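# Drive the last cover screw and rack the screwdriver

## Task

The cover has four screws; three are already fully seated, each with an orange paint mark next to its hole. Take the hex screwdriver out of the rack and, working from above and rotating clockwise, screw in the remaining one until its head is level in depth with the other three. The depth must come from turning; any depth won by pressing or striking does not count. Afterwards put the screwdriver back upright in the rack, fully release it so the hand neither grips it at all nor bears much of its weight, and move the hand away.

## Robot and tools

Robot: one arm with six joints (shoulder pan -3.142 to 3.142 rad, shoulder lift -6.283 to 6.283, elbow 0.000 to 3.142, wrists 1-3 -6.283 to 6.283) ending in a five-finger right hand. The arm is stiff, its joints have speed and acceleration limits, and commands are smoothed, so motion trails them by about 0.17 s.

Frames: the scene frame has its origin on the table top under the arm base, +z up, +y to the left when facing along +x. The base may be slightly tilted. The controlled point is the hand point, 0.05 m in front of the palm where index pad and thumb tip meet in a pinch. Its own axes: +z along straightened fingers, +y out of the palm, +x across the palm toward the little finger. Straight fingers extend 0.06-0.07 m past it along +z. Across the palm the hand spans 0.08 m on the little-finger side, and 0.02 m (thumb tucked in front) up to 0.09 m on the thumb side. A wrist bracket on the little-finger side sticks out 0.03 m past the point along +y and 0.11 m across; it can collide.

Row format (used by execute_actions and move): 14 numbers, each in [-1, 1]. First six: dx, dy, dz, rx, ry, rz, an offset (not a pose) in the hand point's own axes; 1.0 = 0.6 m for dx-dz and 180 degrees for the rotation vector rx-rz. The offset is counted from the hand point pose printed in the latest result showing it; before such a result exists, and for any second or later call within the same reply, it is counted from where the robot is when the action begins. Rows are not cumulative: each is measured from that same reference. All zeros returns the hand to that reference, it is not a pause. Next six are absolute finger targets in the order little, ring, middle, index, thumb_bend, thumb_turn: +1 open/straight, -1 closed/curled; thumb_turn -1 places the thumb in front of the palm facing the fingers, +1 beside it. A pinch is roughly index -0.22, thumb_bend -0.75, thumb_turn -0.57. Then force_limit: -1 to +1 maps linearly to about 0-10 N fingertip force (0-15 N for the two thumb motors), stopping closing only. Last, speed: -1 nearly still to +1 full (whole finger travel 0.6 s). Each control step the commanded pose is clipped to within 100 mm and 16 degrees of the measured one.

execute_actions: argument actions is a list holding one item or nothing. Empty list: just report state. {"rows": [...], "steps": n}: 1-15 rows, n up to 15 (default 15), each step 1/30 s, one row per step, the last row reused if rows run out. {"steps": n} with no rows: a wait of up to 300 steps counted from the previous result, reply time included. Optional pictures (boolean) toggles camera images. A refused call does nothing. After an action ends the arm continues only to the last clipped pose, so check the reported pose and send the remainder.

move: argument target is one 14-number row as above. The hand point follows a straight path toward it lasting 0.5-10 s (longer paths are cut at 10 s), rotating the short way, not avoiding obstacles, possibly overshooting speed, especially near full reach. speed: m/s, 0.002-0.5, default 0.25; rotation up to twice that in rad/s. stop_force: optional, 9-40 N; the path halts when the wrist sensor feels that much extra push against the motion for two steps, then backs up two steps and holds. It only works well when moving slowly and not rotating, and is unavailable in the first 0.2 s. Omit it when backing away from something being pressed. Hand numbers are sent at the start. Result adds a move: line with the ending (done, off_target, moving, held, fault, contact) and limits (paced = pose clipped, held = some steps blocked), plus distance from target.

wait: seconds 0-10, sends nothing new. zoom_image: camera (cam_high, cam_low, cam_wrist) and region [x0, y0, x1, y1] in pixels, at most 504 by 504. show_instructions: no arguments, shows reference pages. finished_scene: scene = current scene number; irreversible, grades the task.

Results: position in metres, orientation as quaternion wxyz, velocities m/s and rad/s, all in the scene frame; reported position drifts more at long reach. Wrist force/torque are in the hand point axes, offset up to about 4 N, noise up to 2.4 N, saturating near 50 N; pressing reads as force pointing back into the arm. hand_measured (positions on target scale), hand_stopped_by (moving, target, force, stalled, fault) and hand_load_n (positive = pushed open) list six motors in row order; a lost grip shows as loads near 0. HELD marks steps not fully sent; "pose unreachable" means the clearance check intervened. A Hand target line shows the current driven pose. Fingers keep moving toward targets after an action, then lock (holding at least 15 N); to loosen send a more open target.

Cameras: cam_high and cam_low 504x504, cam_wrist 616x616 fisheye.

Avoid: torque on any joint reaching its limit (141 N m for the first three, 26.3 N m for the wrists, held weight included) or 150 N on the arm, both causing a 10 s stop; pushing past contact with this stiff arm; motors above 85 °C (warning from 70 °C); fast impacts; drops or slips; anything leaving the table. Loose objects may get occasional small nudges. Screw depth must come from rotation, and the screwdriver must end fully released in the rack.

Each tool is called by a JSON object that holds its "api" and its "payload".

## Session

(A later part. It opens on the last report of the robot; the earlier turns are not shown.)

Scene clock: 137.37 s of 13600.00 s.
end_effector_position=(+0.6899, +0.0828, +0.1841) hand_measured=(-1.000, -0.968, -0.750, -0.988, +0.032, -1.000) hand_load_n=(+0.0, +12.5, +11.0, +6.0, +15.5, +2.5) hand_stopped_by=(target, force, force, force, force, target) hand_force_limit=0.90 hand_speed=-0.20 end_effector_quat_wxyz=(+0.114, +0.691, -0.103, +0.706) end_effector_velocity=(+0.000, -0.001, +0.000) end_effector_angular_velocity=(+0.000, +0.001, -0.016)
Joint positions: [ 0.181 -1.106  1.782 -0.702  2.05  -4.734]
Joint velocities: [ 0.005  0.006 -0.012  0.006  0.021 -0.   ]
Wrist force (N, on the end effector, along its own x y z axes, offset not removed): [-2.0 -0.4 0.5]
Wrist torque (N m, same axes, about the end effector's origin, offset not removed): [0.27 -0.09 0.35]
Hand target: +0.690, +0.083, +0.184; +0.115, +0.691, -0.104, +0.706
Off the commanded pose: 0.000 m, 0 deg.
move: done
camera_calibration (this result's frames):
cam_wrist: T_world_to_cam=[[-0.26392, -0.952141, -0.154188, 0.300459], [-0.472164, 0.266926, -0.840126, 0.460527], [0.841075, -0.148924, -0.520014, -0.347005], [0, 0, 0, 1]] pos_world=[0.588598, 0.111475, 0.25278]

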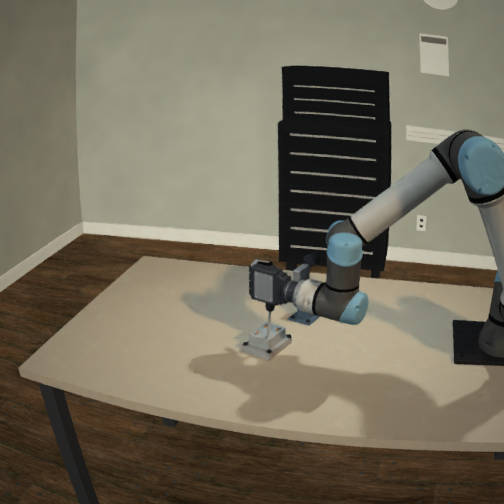

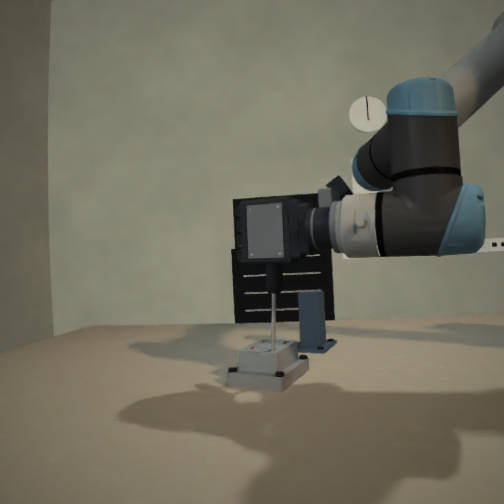

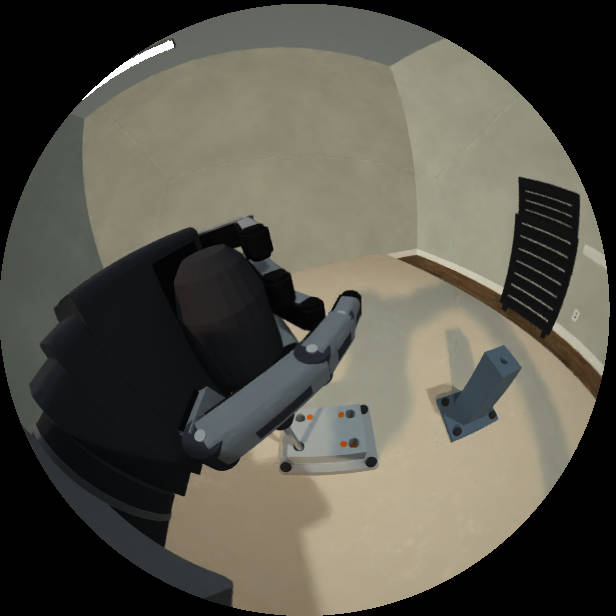

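{"api": "move", "payload": {"target": [0,0,0,0,0,0,-0.2,-0.2,-0.2,-0.2,0.45,-1,0.4,0.5], "speed": 0.01}}

{"api": "move", "payload": {"target": [0,-0.088,0.007,0.3,0,0,-0.2,-0.2,-0.2,-0.2,0.45,-1,0.4,0.5], "speed": 0.4}}

{"api": "move", "payload": {"target": [0,0,0,0,0,0,-1,-1,-1,-1,-1,-1,0.9,-0.2], "speed": 0.01}}

{"api": "move", "payload": {"target": [-0.0005,0.047,-0.075,-0.3,0,0,-1,-1,-1,-1,-1,-1,0.9,-0.2], "speed": 0.4}}

{"api": "move", "payload": {"target": [0,0,0,0,0,0,-0.2,-0.2,-0.2,-0.2,0.45,-1,0.4,0.5], "speed": 0.01}}

{"api": "move", "payload": {"target": [0,-0.088,0.007,0.3,0,0,-0.2,-0.2,-0.2,-0.2,0.45,-1,0.4,0.5], "speed": 0.4}}

{"api": "move", "payload": {"target": [0,0,0,0,0,0,-1,-1,-1,-1,-1,-1,0.9,-0.2], "speed": 0.01}}

{"api": "move", "payload": {"target": [-0.0005,0.047,-0.075,-0.3,0,0,-1,-1,-1,-1,-1,-1,0.9,-0.2], "speed": 0.4}}

{"api": "move", "payload": {"target": [0,0,0,0,0,0,-0.2,-0.2,-0.2,-0.2,0.45,-1,0.4,0.5], "speed": 0.01}}

{"api": "move", "payload": {"target": [0,-0.088,0.0065,0.3,0,0,-0.2,-0.2,-0.2,-0.2,0.45,-1,0.4,0.5], "speed": 0.4}}

{"api": "move", "payload": {"target": [0,0,0,0,0,0,-1,-1,-1,-1,-1,-1,0.9,-0.2], "speed": 0.01}}

{"api": "move", "payload": {"target": [-0.0005,0.047,-0.075,-0.3,0,0,-1,-1,-1,-1,-1,-1,0.9,-0.2], "speed": 0.4}}

{"api": "zoom_image", "payload": {"camera": "cam_low", "region": [235,260,315,360]}}

Scene clock: 141.57 s of 13600.00 s.
end_effector_position=(+0.6899, +0.0828, +0.1842) hand_measured=(-0.200, -0.200, -0.200, -0.200, +0.450, -1.000) hand_load_n=(+0.0, +0.0, +0.0, +0.0, +0.0, +0.0) hand_stopped_by=(target, target, target, target, target, target) hand_force_limit=0.40 hand_speed=0.50 end_effector_quat_wxyz=(+0.114, +0.691, -0.103, +0.706) end_effector_velocity=(-0.001, +0.000, -0.001) end_effector_angular_velocity=(-0.000, +0.001, +0.001)
Joint positions: [ 0.181 -1.106  1.782 -0.702  2.05  -4.734]
Joint velocities: [-0.    -0.     0.002 -0.001 -0.001 -0.   ]
Wrist force (N, on the end effector, along its own x y z axes, offset not removed): [-0.5 2.0 0.9]
Wrist torque (N m, same axes, about the end effector's origin, offset not removed): [0.29 0.01 0.10]
Hand target: +0.690, +0.083, +0.184; +0.114, +0.691, -0.103, +0.706
Off the commanded pose: 0.000 m, 0 deg.
After step 90, 0.50 s passed at rest.
move: done
camera_calibration (this result's frames):
cam_wrist: T_world_to_cam=[[-0.263995, -0.952126, -0.15415, 0.300547], [-0.472128, 0.266926, -0.840146, 0.460526], [0.841072, -0.149015, -0.519993, -0.346994], [0, 0, 0, 1]] pos_world=[0.588617, 0.111525, 0.252804]

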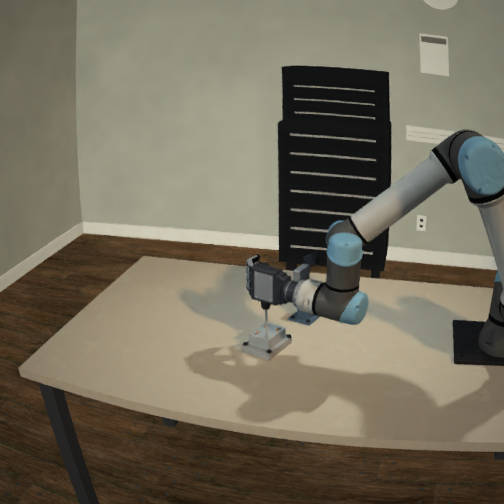

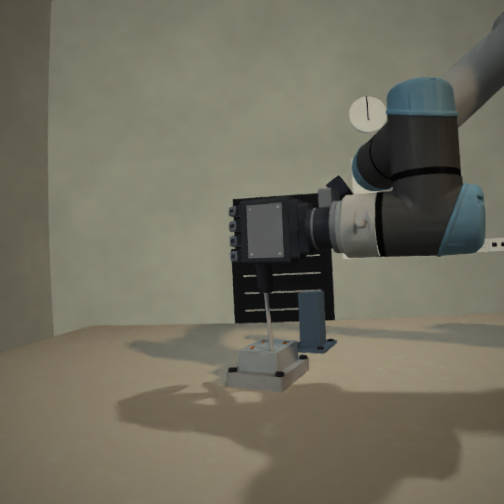

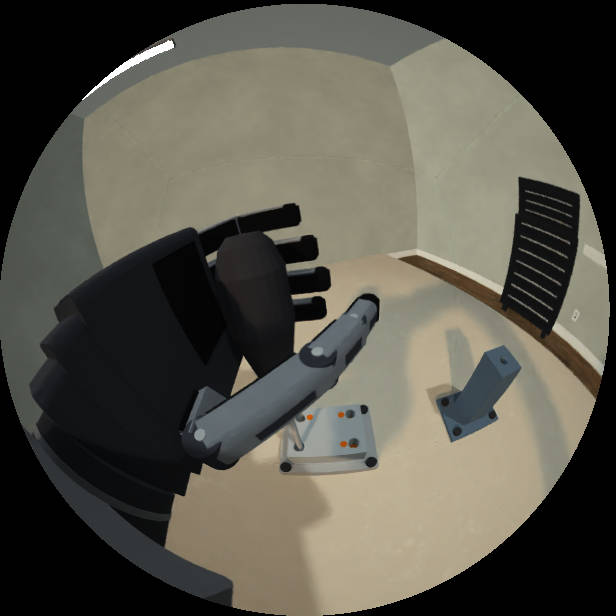

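Scene clock: 143.47 s of 13600.00 s.
end_effector_position=(+0.7096, +0.1316, +0.1836) hand_measured=(-0.200, -0.200, -0.200, -0.200, +0.450, -1.000) hand_load_n=(+0.0, +0.0, +0.0, +0.0, +0.0, +0.0) hand_stopped_by=(target, target, target, target, target, target) hand_force_limit=0.40 hand_speed=0.50 end_effector_quat_wxyz=(-0.212, +0.668, +0.228, +0.676) end_effector_velocity=(+0.001, +0.001, -0.000) end_effector_angular_velocity=(-0.000, +0.001, +0.016)
Joint positions: [-0.207 -1.193  1.909 -0.723  0.722 -4.731]
Joint velocities: [-0.005  0.004 -0.007  0.005 -0.021 -0.001]
Wrist force (N, on the end effector, along its own x y z axes, offset not removed): [0.5 1.3 0.6]
Wrist torque (N m, same axes, about the end effector's origin, offset not removed): [0.23 -0.11 0.09]
Hand target: +0.710, +0.132, +0.184; -0.212, +0.668, +0.229, +0.676
Off the commanded pose: 0.000 m, 0 deg.
move: done
camera_calibration (this result's frames):
cam_wrist: T_world_to_cam=[[0.612152, -0.777994, -0.141407, -0.294799], [-0.500322, -0.2426, -0.831158, 0.541719], [0.61233, 0.579544, -0.537755, -0.286904], [0, 0, 0, 1]] pos_world=[0.627176, 0.0683426, 0.254283]

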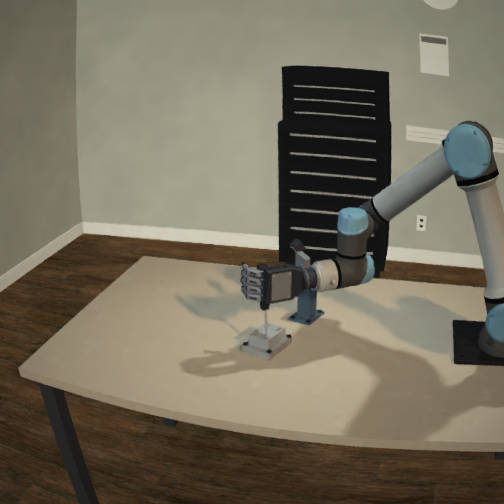

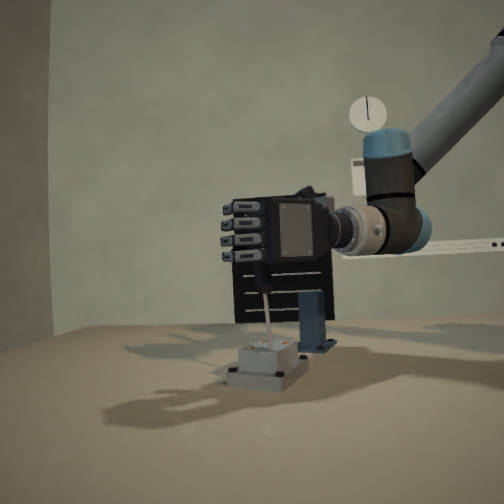

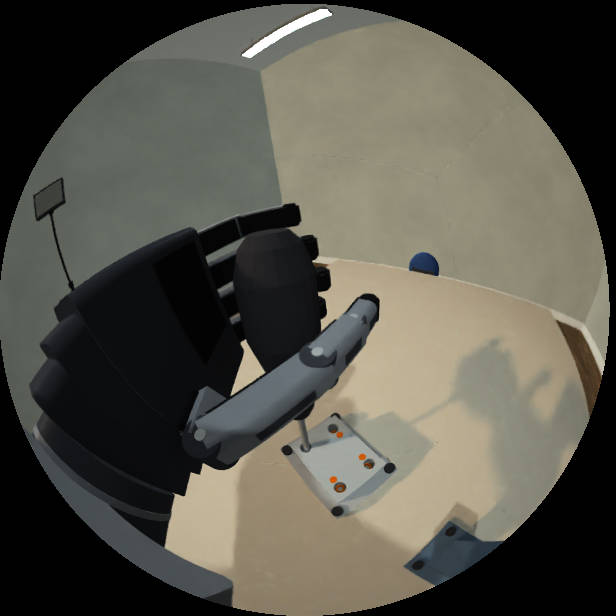

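Scene clock: 144.33 s of 13600.00 s.
end_effector_position=(+0.7096, +0.1316, +0.1836) hand_measured=(-1.000, -0.968, -0.750, -0.988, +0.032, -1.000) hand_load_n=(+0.0, +11.0, +11.5, +11.5, +15.5, +3.0) hand_stopped_by=(target, force, force, force, force, target) hand_force_limit=0.90 hand_speed=-0.20 end_effector_quat_wxyz=(-0.212, +0.668, +0.228, +0.676) end_effector_velocity=(-0.000, +0.001, -0.000) end_effector_angular_velocity=(+0.000, +0.001, +0.002)
Joint positions: [-0.207 -1.193  1.909 -0.723  0.722 -4.731]
Joint velocities: [ 0.001  0.     0.     0.001 -0.001 -0.   ]
Wrist force (N, on the end effector, along its own x y z axes, offset not removed): [4.8 2.3 2.2]
Wrist torque (N m, same axes, about the end effector's origin, offset not removed): [0.34 -0.32 0.18]
Hand target: +0.710, +0.132, +0.184; -0.212, +0.668, +0.228, +0.676
Off the commanded pose: 0.000 m, 0 deg.
move: done
camera_calibration (this result's frames):
cam_wrist: T_world_to_cam=[[0.612128, -0.778031, -0.141301, -0.294847], [-0.500236, -0.242611, -0.831206, 0.54172], [0.612423, 0.579489, -0.537709, -0.286941], [0, 0, 0, 1]] pos_world=[0.627202, 0.068306, 0.254328]

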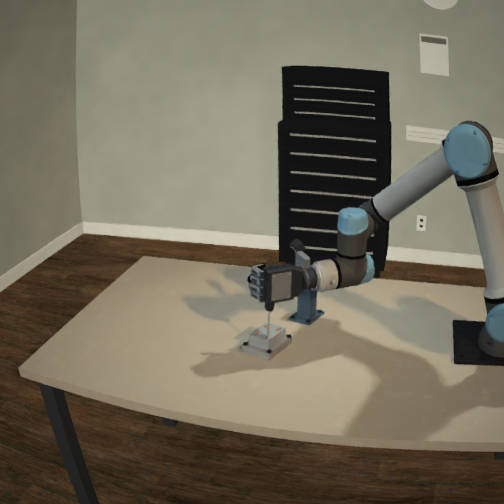

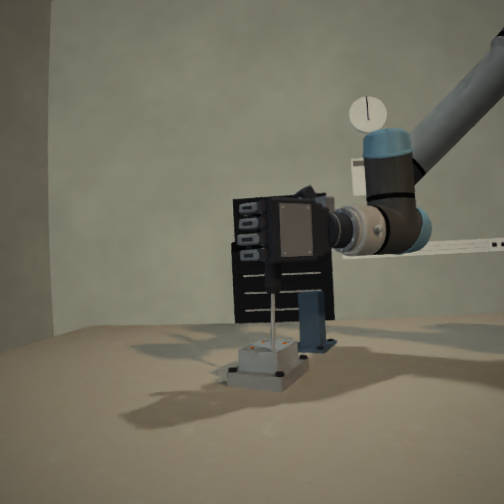

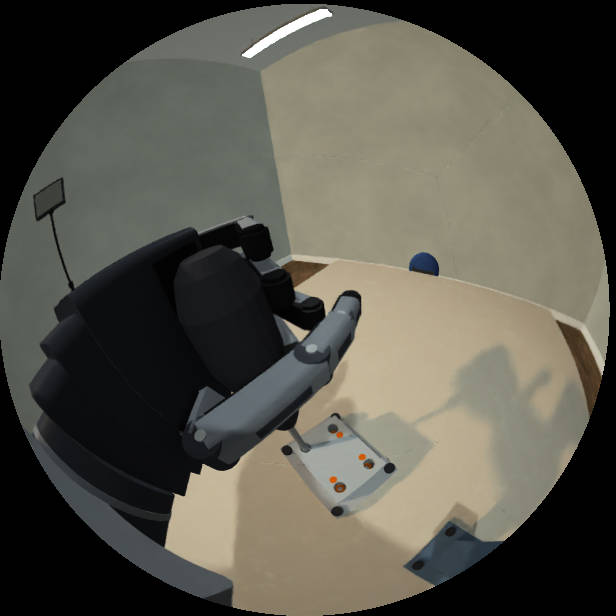

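Scene clock: 146.23 s of 13600.00 s.
end_effector_position=(+0.6901, +0.0825, +0.1839) hand_measured=(-1.000, -0.968, -0.750, -0.988, +0.032, -1.000) hand_load_n=(+0.0, +12.5, +11.0, +6.5, +15.5, +2.5) hand_stopped_by=(target, force, force, force, force, target) hand_force_limit=0.90 hand_speed=-0.20 end_effector_quat_wxyz=(+0.114, +0.691, -0.103, +0.706) end_effector_velocity=(+0.001, -0.001, +0.000) end_effector_angular_velocity=(+0.000, +0.000, -0.015)
Joint positions: [ 0.181 -1.106  1.782 -0.703  2.049 -4.734]
Joint velocities: [ 0.004  0.006 -0.012  0.006  0.019 -0.   ]
Wrist force (N, on the end effector, along its own x y z axes, offset not removed): [-2.9 1.2 0.2]
Wrist torque (N m, same axes, about the end effector's origin, offset not removed): [0.42 0.04 0.22]
Hand target: +0.690, +0.082, +0.184; +0.115, +0.691, -0.104, +0.706
Off the commanded pose: 0.000 m, 0 deg.
move: done
camera_calibration (this result's frames):
cam_wrist: T_world_to_cam=[[-0.263986, -0.952119, -0.154208, 0.300238], [-0.471856, 0.266925, -0.840299, 0.460313], [0.841227, -0.149063, -0.519728, -0.347536], [0, 0, 0, 1]] pos_world=[0.588817, 0.111189, 0.252475]

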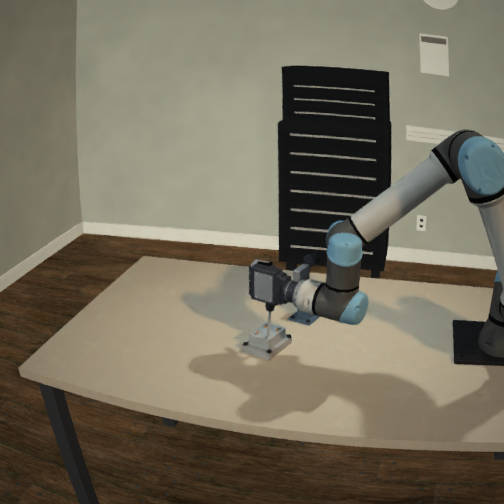

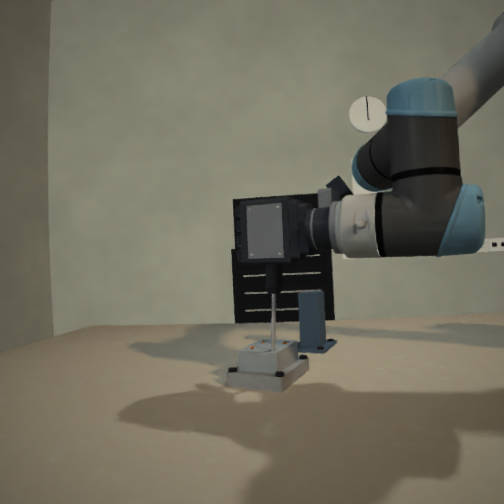

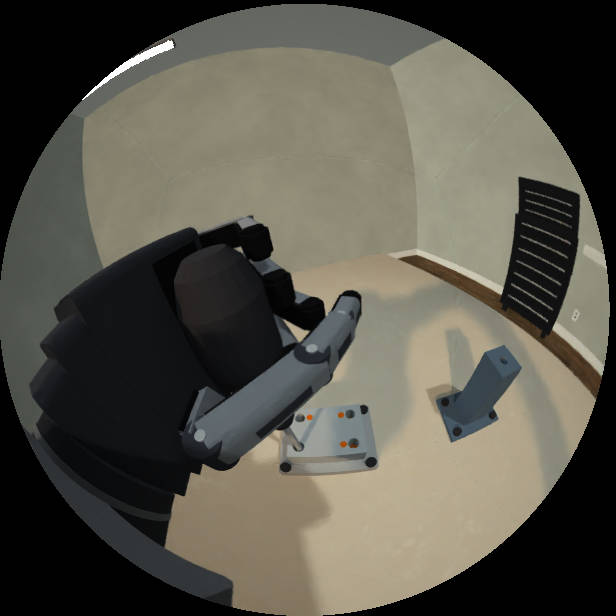

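Scene clock: 146.83 s of 13600.00 s.
end_effector_position=(+0.6901, +0.0826, +0.1839) hand_measured=(-0.200, -0.200, -0.200, -0.200, +0.450, -1.000) hand_load_n=(+0.0, +0.0, +0.0, +0.0, +0.0, +0.0) hand_stopped_by=(target, target, target, target, target, target) hand_force_limit=0.40 hand_speed=0.50 end_effector_quat_wxyz=(+0.114, +0.691, -0.103, +0.706) end_effector_velocity=(-0.000, -0.000, -0.000) end_effector_angular_velocity=(+0.000, -0.000, -0.001)
Joint positions: [ 0.181 -1.106  1.782 -0.703  2.049 -4.734]
Joint velocities: [-0.001 -0.     0.001 -0.001  0.    -0.   ]
Wrist force (N, on the end effector, along its own x y z axes, offset not removed): [-0.5 2.4 3.6]
Wrist torque (N m, same axes, about the end effector's origin, offset not removed): [0.27 -0.01 0.10]
Hand target: +0.690, +0.082, +0.184; +0.114, +0.691, -0.103, +0.706
Off the commanded pose: 0.000 m, 0 deg.
move: done
camera_calibration (this result's frames):
cam_wrist: T_world_to_cam=[[-0.263857, -0.952156, -0.154201, 0.300265], [-0.471823, 0.266843, -0.840344, 0.460345], [0.841286, -0.148975, -0.519657, -0.347584], [0, 0, 0, 1]] pos_world=[0.588846, 0.111278, 0.252525]

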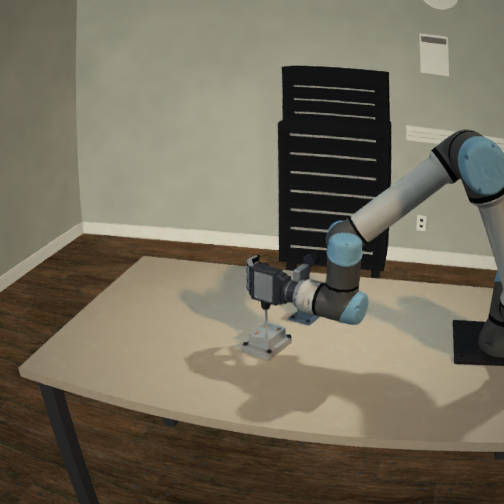

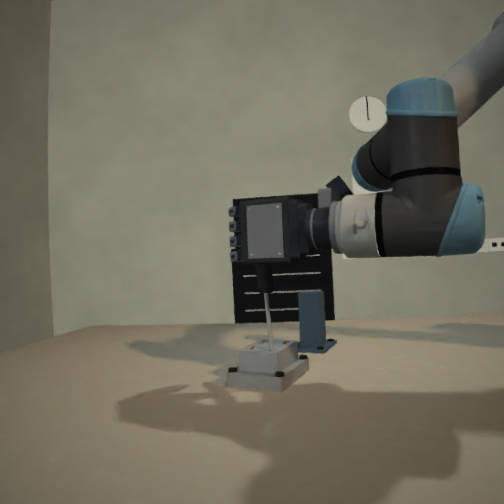

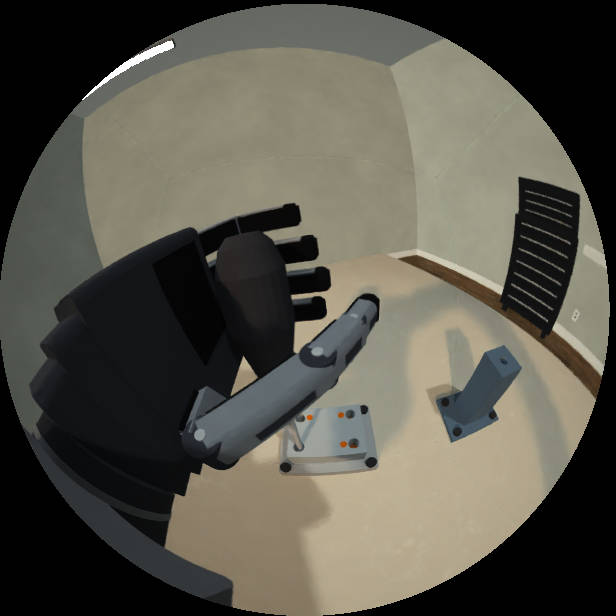

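Scene clock: 148.73 s of 13600.00 s.
end_effector_position=(+0.7098, +0.1314, +0.1833) hand_measured=(-0.200, -0.200, -0.200, -0.200, +0.450, -1.000) hand_load_n=(+0.0, +0.0, +0.0, +0.0, +0.0, +0.0) hand_stopped_by=(target, target, target, target, target, target) hand_force_limit=0.40 hand_speed=0.50 end_effector_quat_wxyz=(-0.212, +0.668, +0.228, +0.676) end_effector_velocity=(+0.001, +0.002, +0.000) end_effector_angular_velocity=(-0.001, +0.000, +0.017)
Joint positions: [-0.207 -1.192  1.909 -0.724  0.721 -4.731]
Joint velocities: [-0.004  0.004 -0.008  0.004 -0.021 -0.001]
Wrist force (N, on the end effector, along its own x y z axes, offset not removed): [0.6 0.7 -0.3]
Wrist torque (N m, same axes, about the end effector's origin, offset not removed): [0.17 -0.08 0.04]
Hand target: +0.710, +0.132, +0.183; -0.212, +0.668, +0.229, +0.676
Off the commanded pose: 0.000 m, 0 deg.
move: done
camera_calibration (this result's frames):
cam_wrist: T_world_to_cam=[[0.612271, -0.777951, -0.141126, -0.295316], [-0.499978, -0.242686, -0.831339, 0.541394], [0.612492, 0.579565, -0.537548, -0.287202], [0, 0, 0, 1]] pos_world=[0.627408, 0.0680995, 0.254021]

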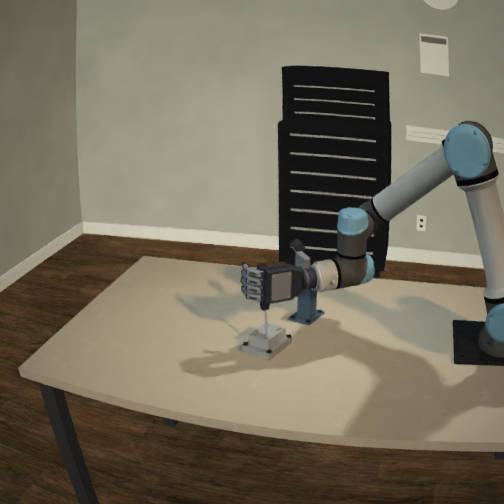

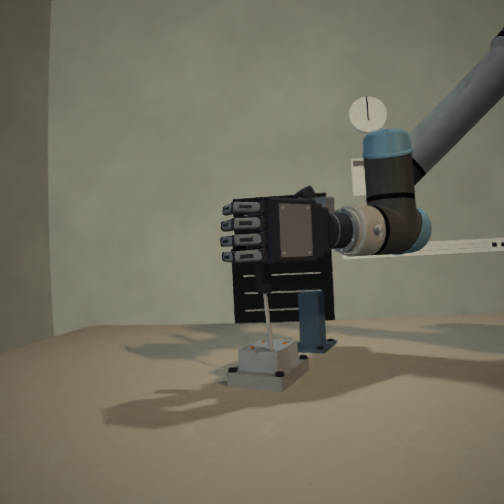

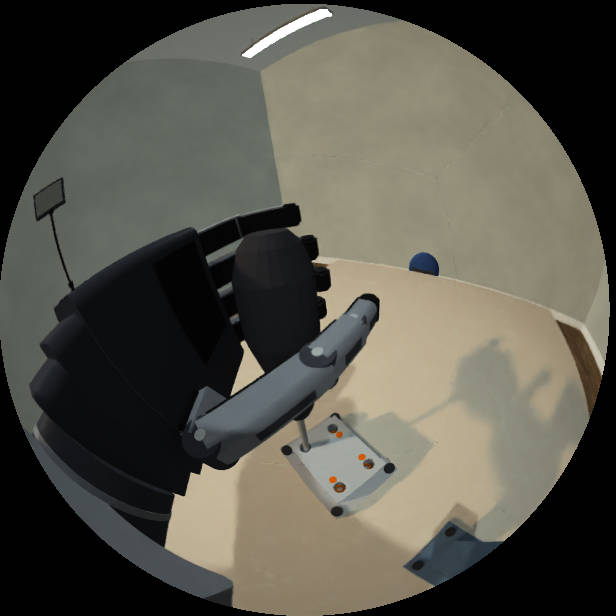

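Scene clock: 149.60 s of 13600.00 s.
end_effector_position=(+0.7099, +0.1314, +0.1834) hand_measured=(-1.000, -0.968, -0.750, -0.990, +0.032, -1.000) hand_load_n=(+0.0, +11.0, +11.0, +11.5, +15.5, +3.0) hand_stopped_by=(target, force, force, force, force, target) hand_force_limit=0.90 hand_speed=-0.20 end_effector_quat_wxyz=(-0.212, +0.668, +0.228, +0.676) end_effector_velocity=(-0.000, +0.000, -0.000) end_effector_angular_velocity=(-0.000, +0.000, +0.001)
Joint positions: [-0.207 -1.192  1.909 -0.724  0.721 -4.731]
Joint velocities: [-0.    -0.     0.    -0.    -0.001 -0.   ]
Wrist force (N, on the end effector, along its own x y z axes, offset not removed): [2.7 2.9 1.0]
Wrist torque (N m, same axes, about the end effector's origin, offset not removed): [0.51 0.01 0.16]
Hand target: +0.710, +0.131, +0.183; -0.212, +0.668, +0.228, +0.676
Off the commanded pose: 0.000 m, 0 deg.
move: done
camera_calibration (this result's frames):
cam_wrist: T_world_to_cam=[[0.612245, -0.777989, -0.141027, -0.29536], [-0.4999, -0.242695, -0.831384, 0.541396], [0.612581, 0.57951, -0.537506, -0.287237], [0, 0, 0, 1]] pos_world=[0.627433, 0.0680639, 0.254063]

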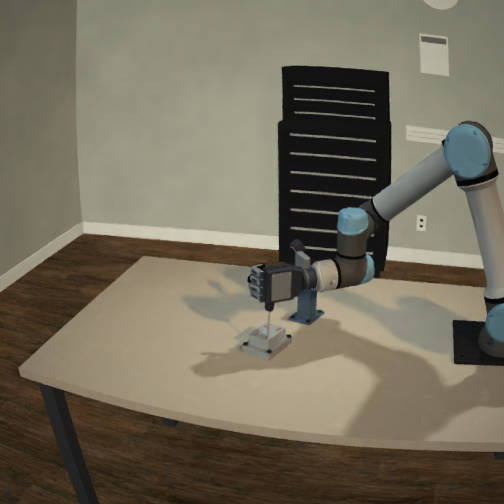

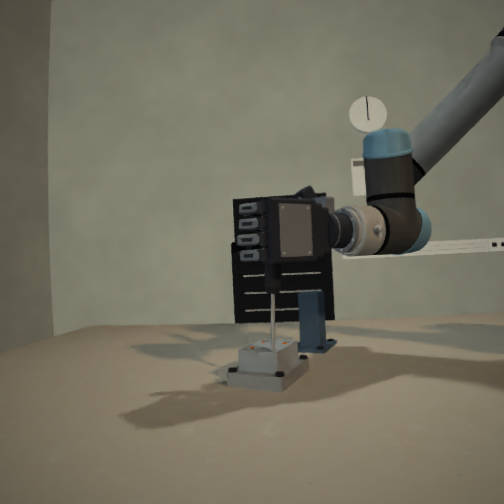

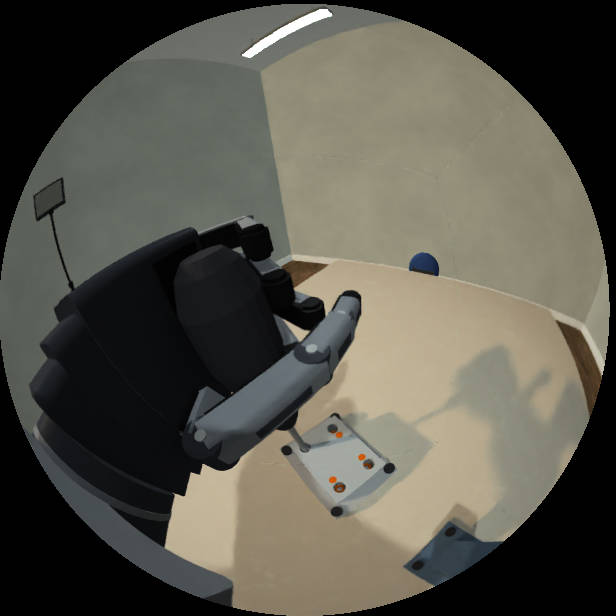

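Scene clock: 151.50 s of 13600.00 s.
end_effector_position=(+0.6904, +0.0822, +0.1836) hand_measured=(-1.000, -0.968, -0.750, -0.990, +0.032, -1.000) hand_load_n=(+0.0, +12.0, +11.0, +6.0, +15.5, +2.5) hand_stopped_by=(target, force, force, force, force, target) hand_force_limit=0.90 hand_speed=-0.20 end_effector_quat_wxyz=(+0.114, +0.691, -0.103, +0.706) end_effector_velocity=(+0.000, -0.000, +0.000) end_effector_angular_velocity=(+0.000, +0.000, -0.016)
Joint positions: [ 0.18  -1.105  1.782 -0.704  2.048 -4.734]
Joint velocities: [ 0.005  0.006 -0.012  0.005  0.021 -0.   ]
Wrist force (N, on the end effector, along its own x y z axes, offset not removed): [-1.8 -0.7 -1.0]
Wrist torque (N m, same axes, about the end effector's origin, offset not removed): [0.25 -0.09 0.25]
Hand target: +0.690, +0.082, +0.184; +0.115, +0.691, -0.104, +0.706
Off the commanded pose: 0.000 m, 0 deg.
move: done
camera_calibration (this result's frames):
cam_wrist: T_world_to_cam=[[-0.26385, -0.952149, -0.15426, 0.299958], [-0.471556, 0.266843, -0.840494, 0.46013], [0.841438, -0.149022, -0.519398, -0.348123], [0, 0, 0, 1]] pos_world=[0.589045, 0.110944, 0.252194]

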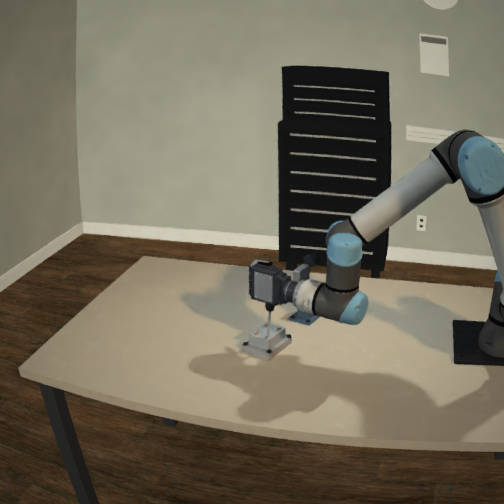

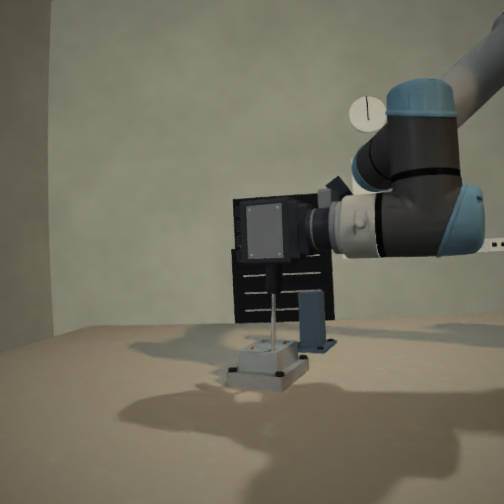

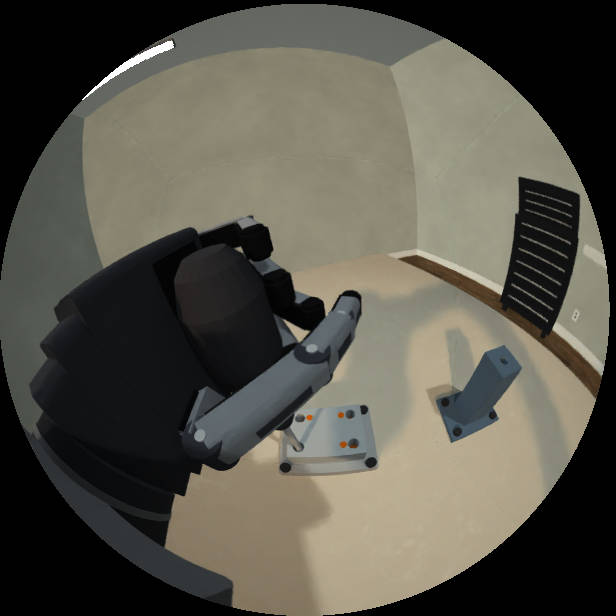

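Scene clock: 152.10 s of 13600.00 s.
end_effector_position=(+0.6904, +0.0823, +0.1837) hand_measured=(-0.200, -0.200, -0.200, -0.200, +0.450, -1.000) hand_load_n=(+0.0, +0.0, +0.0, +0.0, +0.0, +0.0) hand_stopped_by=(target, target, target, target, target, target) hand_force_limit=0.40 hand_speed=0.50 end_effector_quat_wxyz=(+0.114, +0.691, -0.103, +0.706) end_effector_velocity=(-0.000, -0.001, -0.000) end_effector_angular_velocity=(+0.000, -0.000, -0.001)
Joint positions: [ 0.18  -1.105  1.782 -0.704  2.049 -4.734]
Joint velocities: [-0.001  0.     0.001 -0.001  0.    -0.   ]
Wrist force (N, on the end effector, along its own x y z axes, offset not removed): [0.5 1.9 0.5]
Wrist torque (N m, same axes, about the end effector's origin, offset not removed): [0.39 -0.05 0.15]
Hand target: +0.690, +0.082, +0.184; +0.114, +0.691, -0.103, +0.706
Off the commanded pose: 0.000 m, 0 deg.
move: done
camera_calibration (this result's frames):
cam_wrist: T_world_to_cam=[[-0.263721, -0.952186, -0.154248, 0.299984], [-0.471523, 0.266757, -0.840539, 0.460165], [0.841497, -0.148936, -0.519327, -0.34817], [0, 0, 0, 1]] pos_world=[0.589074, 0.111033, 0.252244]

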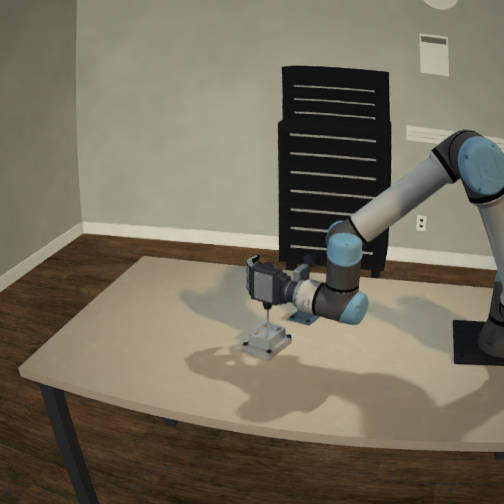

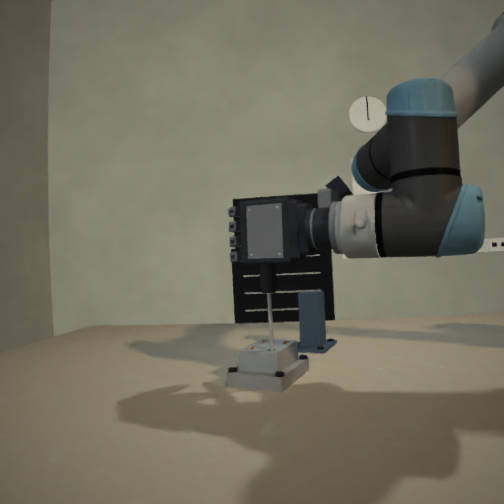

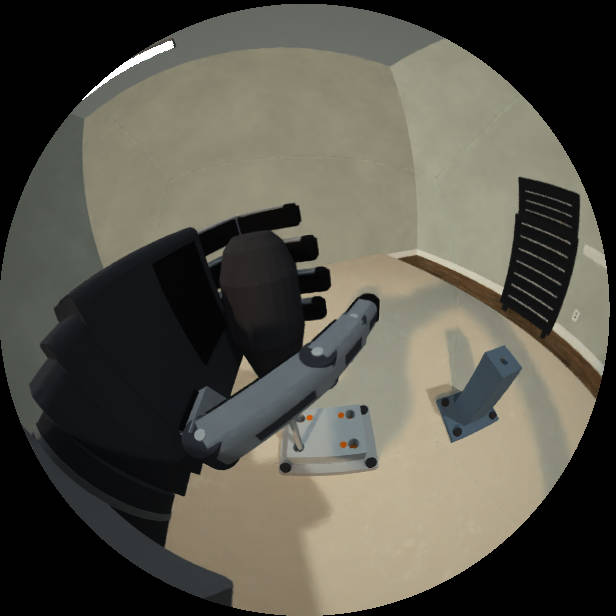

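Scene clock: 154.00 s of 13600.00 s.
end_effector_position=(+0.7098, +0.1312, +0.1831) hand_measured=(-0.200, -0.200, -0.200, -0.200, +0.450, -1.000) hand_load_n=(+0.0, +0.0, +0.0, +0.0, +0.0, +0.0) hand_stopped_by=(target, target, target, target, target, target) hand_force_limit=0.40 hand_speed=0.50 end_effector_quat_wxyz=(-0.212, +0.668, +0.228, +0.676) end_effector_velocity=(+0.001, +0.001, -0.000) end_effector_angular_velocity=(-0.000, +0.002, +0.015)
Joint positions: [-0.207 -1.192  1.909 -0.725  0.721 -4.731]
Joint velocities: [-0.005  0.005 -0.008  0.005 -0.021 -0.001]
Wrist force (N, on the end effector, along its own x y z axes, offset not removed): [0.2 3.4 1.2]
Wrist torque (N m, same axes, about the end effector's origin, offset not removed): [0.54 0.04 0.08]
Hand target: +0.710, +0.131, +0.183; -0.212, +0.668, +0.229, +0.676
Off the commanded pose: 0.000 m, 0 deg.
move: done
camera_calibration (this result's frames):
cam_wrist: T_world_to_cam=[[0.612388, -0.777909, -0.140848, -0.295586], [-0.499641, -0.242774, -0.831516, 0.540946], [0.61265, 0.579584, -0.537347, -0.287378], [0, 0, 0, 1]] pos_world=[0.627354, 0.0679489, 0.25375]

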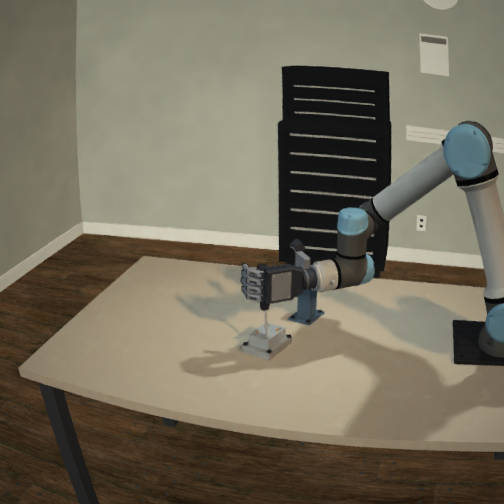

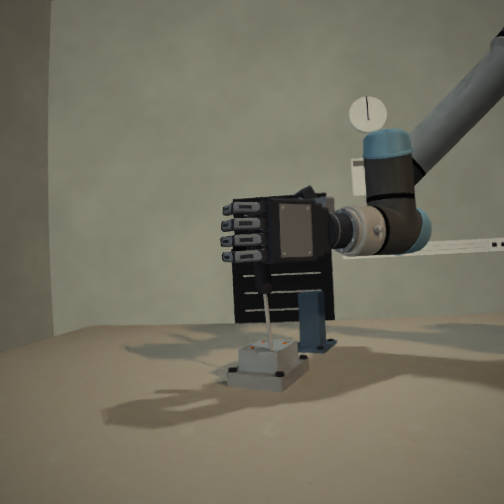

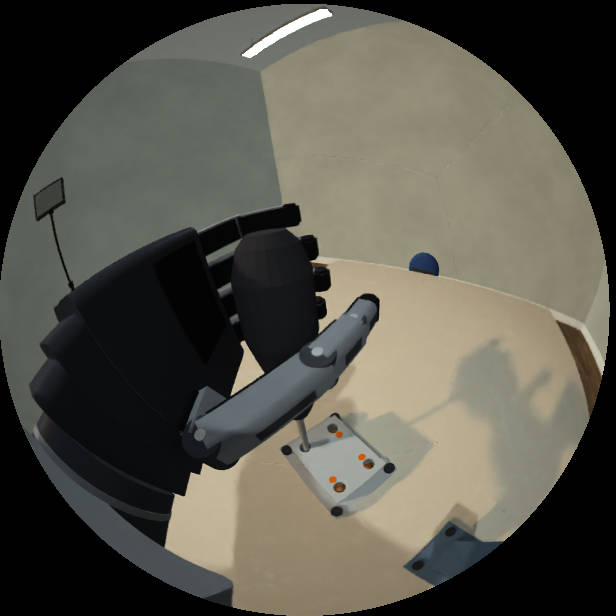

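Scene clock: 154.87 s of 13600.00 s.
end_effector_position=(+0.7098, +0.1312, +0.1832) hand_measured=(-1.000, -0.966, -0.750, -0.988, +0.032, -1.000) hand_load_n=(+0.0, +10.5, +11.0, +11.5, +15.5, +3.0) hand_stopped_by=(target, force, force, force, force, target) hand_force_limit=0.90 hand_speed=-0.20 end_effector_quat_wxyz=(-0.212, +0.668, +0.228, +0.676) end_effector_velocity=(-0.000, +0.000, -0.000) end_effector_angular_velocity=(+0.000, +0.001, +0.000)
Joint positions: [-0.207 -1.192  1.909 -0.725  0.721 -4.731]
Joint velocities: [ 0.    -0.     0.     0.001 -0.     0.   ]
Wrist force (N, on the end effector, along its own x y z axes, offset not removed): [2.8 0.7 0.4]
Wrist torque (N m, same axes, about the end effector's origin, offset not removed): [0.15 -0.05 0.13]
Hand target: +0.710, +0.131, +0.183; -0.212, +0.668, +0.228, +0.676
Off the commanded pose: 0.000 m, 0 deg.
move: done
camera_calibration (this result's frames):
cam_wrist: T_world_to_cam=[[0.61236, -0.777948, -0.140753, -0.295629], [-0.499567, -0.242781, -0.831559, 0.540947], [0.612738, 0.579529, -0.537307, -0.287412], [0, 0, 0, 1]] pos_world=[0.627379, 0.0679115, 0.25379]

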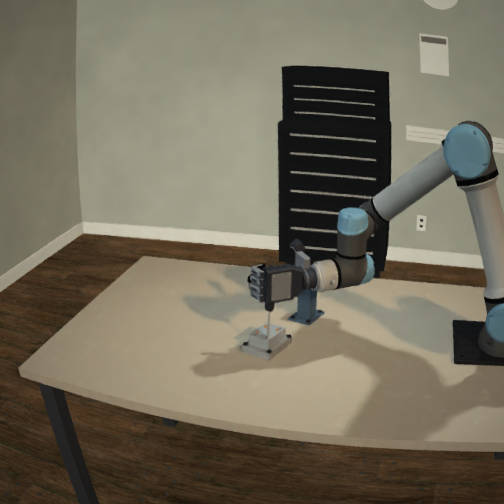

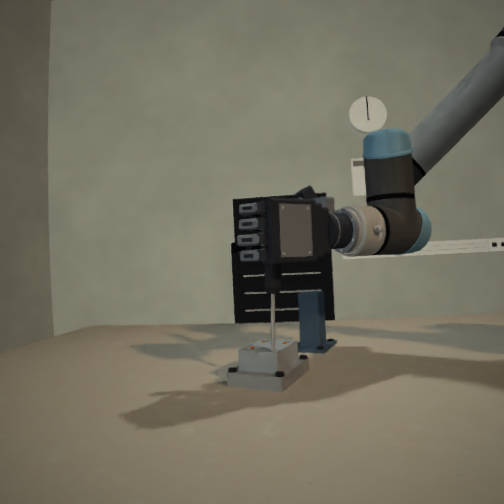

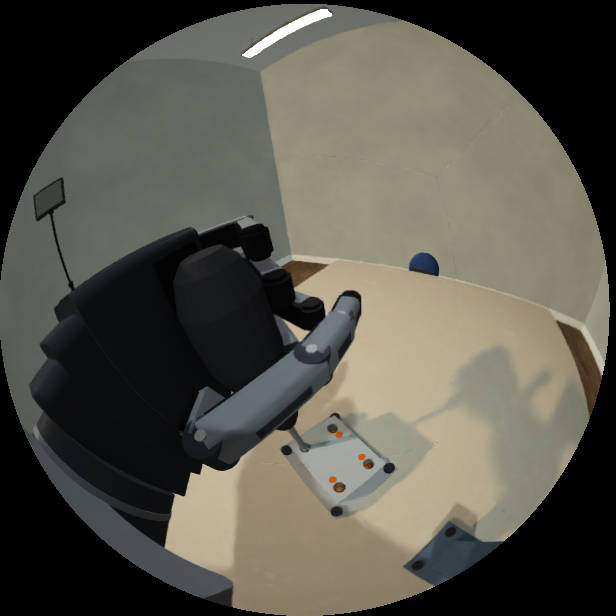

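Scene clock: 156.77 s of 13600.00 s.
end_effector_position=(+0.6903, +0.0821, +0.1834) hand_measured=(-1.000, -0.966, -0.750, -0.988, +0.032, -1.000) hand_load_n=(+0.0, +12.5, +11.0, +6.0, +15.5, +2.5) hand_stopped_by=(target, force, force, force, force, target) hand_force_limit=0.90 hand_speed=-0.20 end_effector_quat_wxyz=(+0.114, +0.691, -0.103, +0.706) end_effector_velocity=(+0.000, -0.001, +0.000) end_effector_angular_velocity=(+0.000, +0.001, -0.018)
Joint positions: [ 0.18  -1.105  1.783 -0.705  2.048 -4.735]
Joint velocities: [ 0.005  0.006 -0.012  0.006  0.023 -0.   ]
Wrist force (N, on the end effector, along its own x y z axes, offset not removed): [-1.8 0.2 -2.0]
Wrist torque (N m, same axes, about the end effector's origin, offset not removed): [0.40 -0.10 0.40]
Hand target: +0.690, +0.082, +0.183; +0.115, +0.691, -0.104, +0.706
Off the commanded pose: 0.000 m, 0 deg.
move: done
camera_calibration (this result's frames):
cam_wrist: T_world_to_cam=[[-0.263716, -0.952178, -0.154306, 0.299686], [-0.471261, 0.266759, -0.840686, 0.459786], [0.841645, -0.148984, -0.519073, -0.348456], [0, 0, 0, 1]] pos_world=[0.588988, 0.110788, 0.251905]

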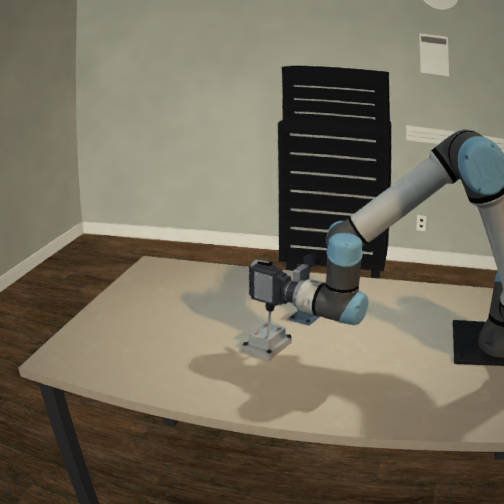

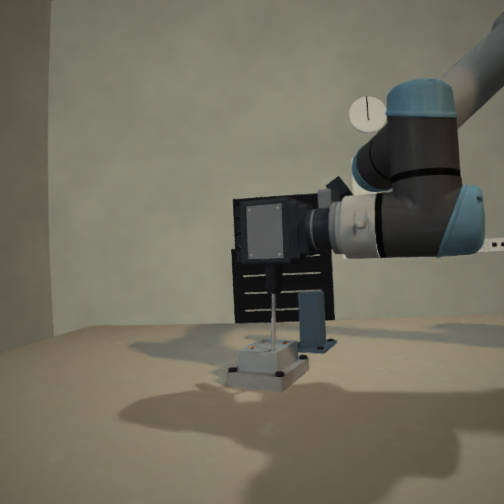

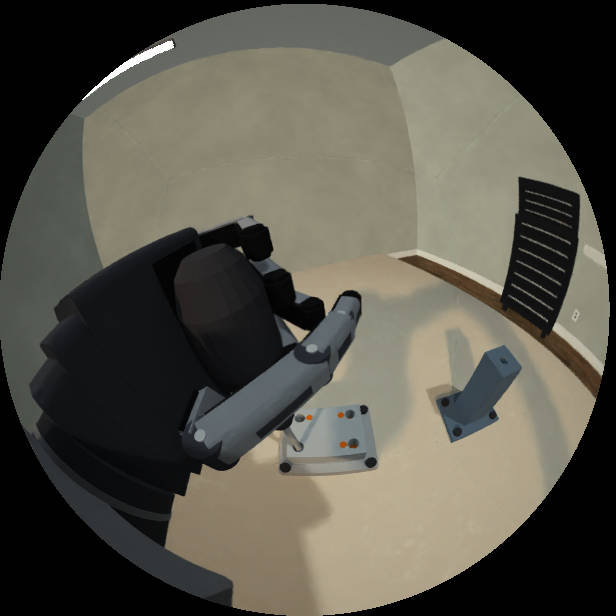

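Region (235, 260, 315, 360) of cam_low's 504x504 image, scaled by 5.040, with more detail than that image has; it fills the left 403 columns of this view, and the rest is white.

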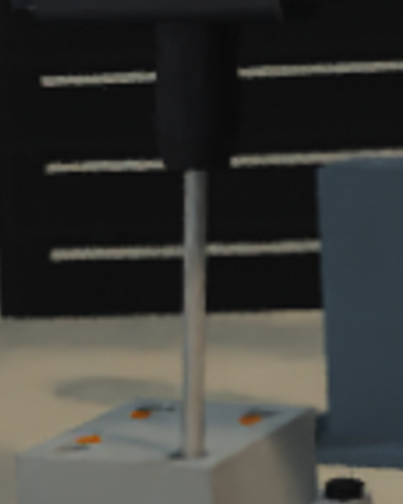

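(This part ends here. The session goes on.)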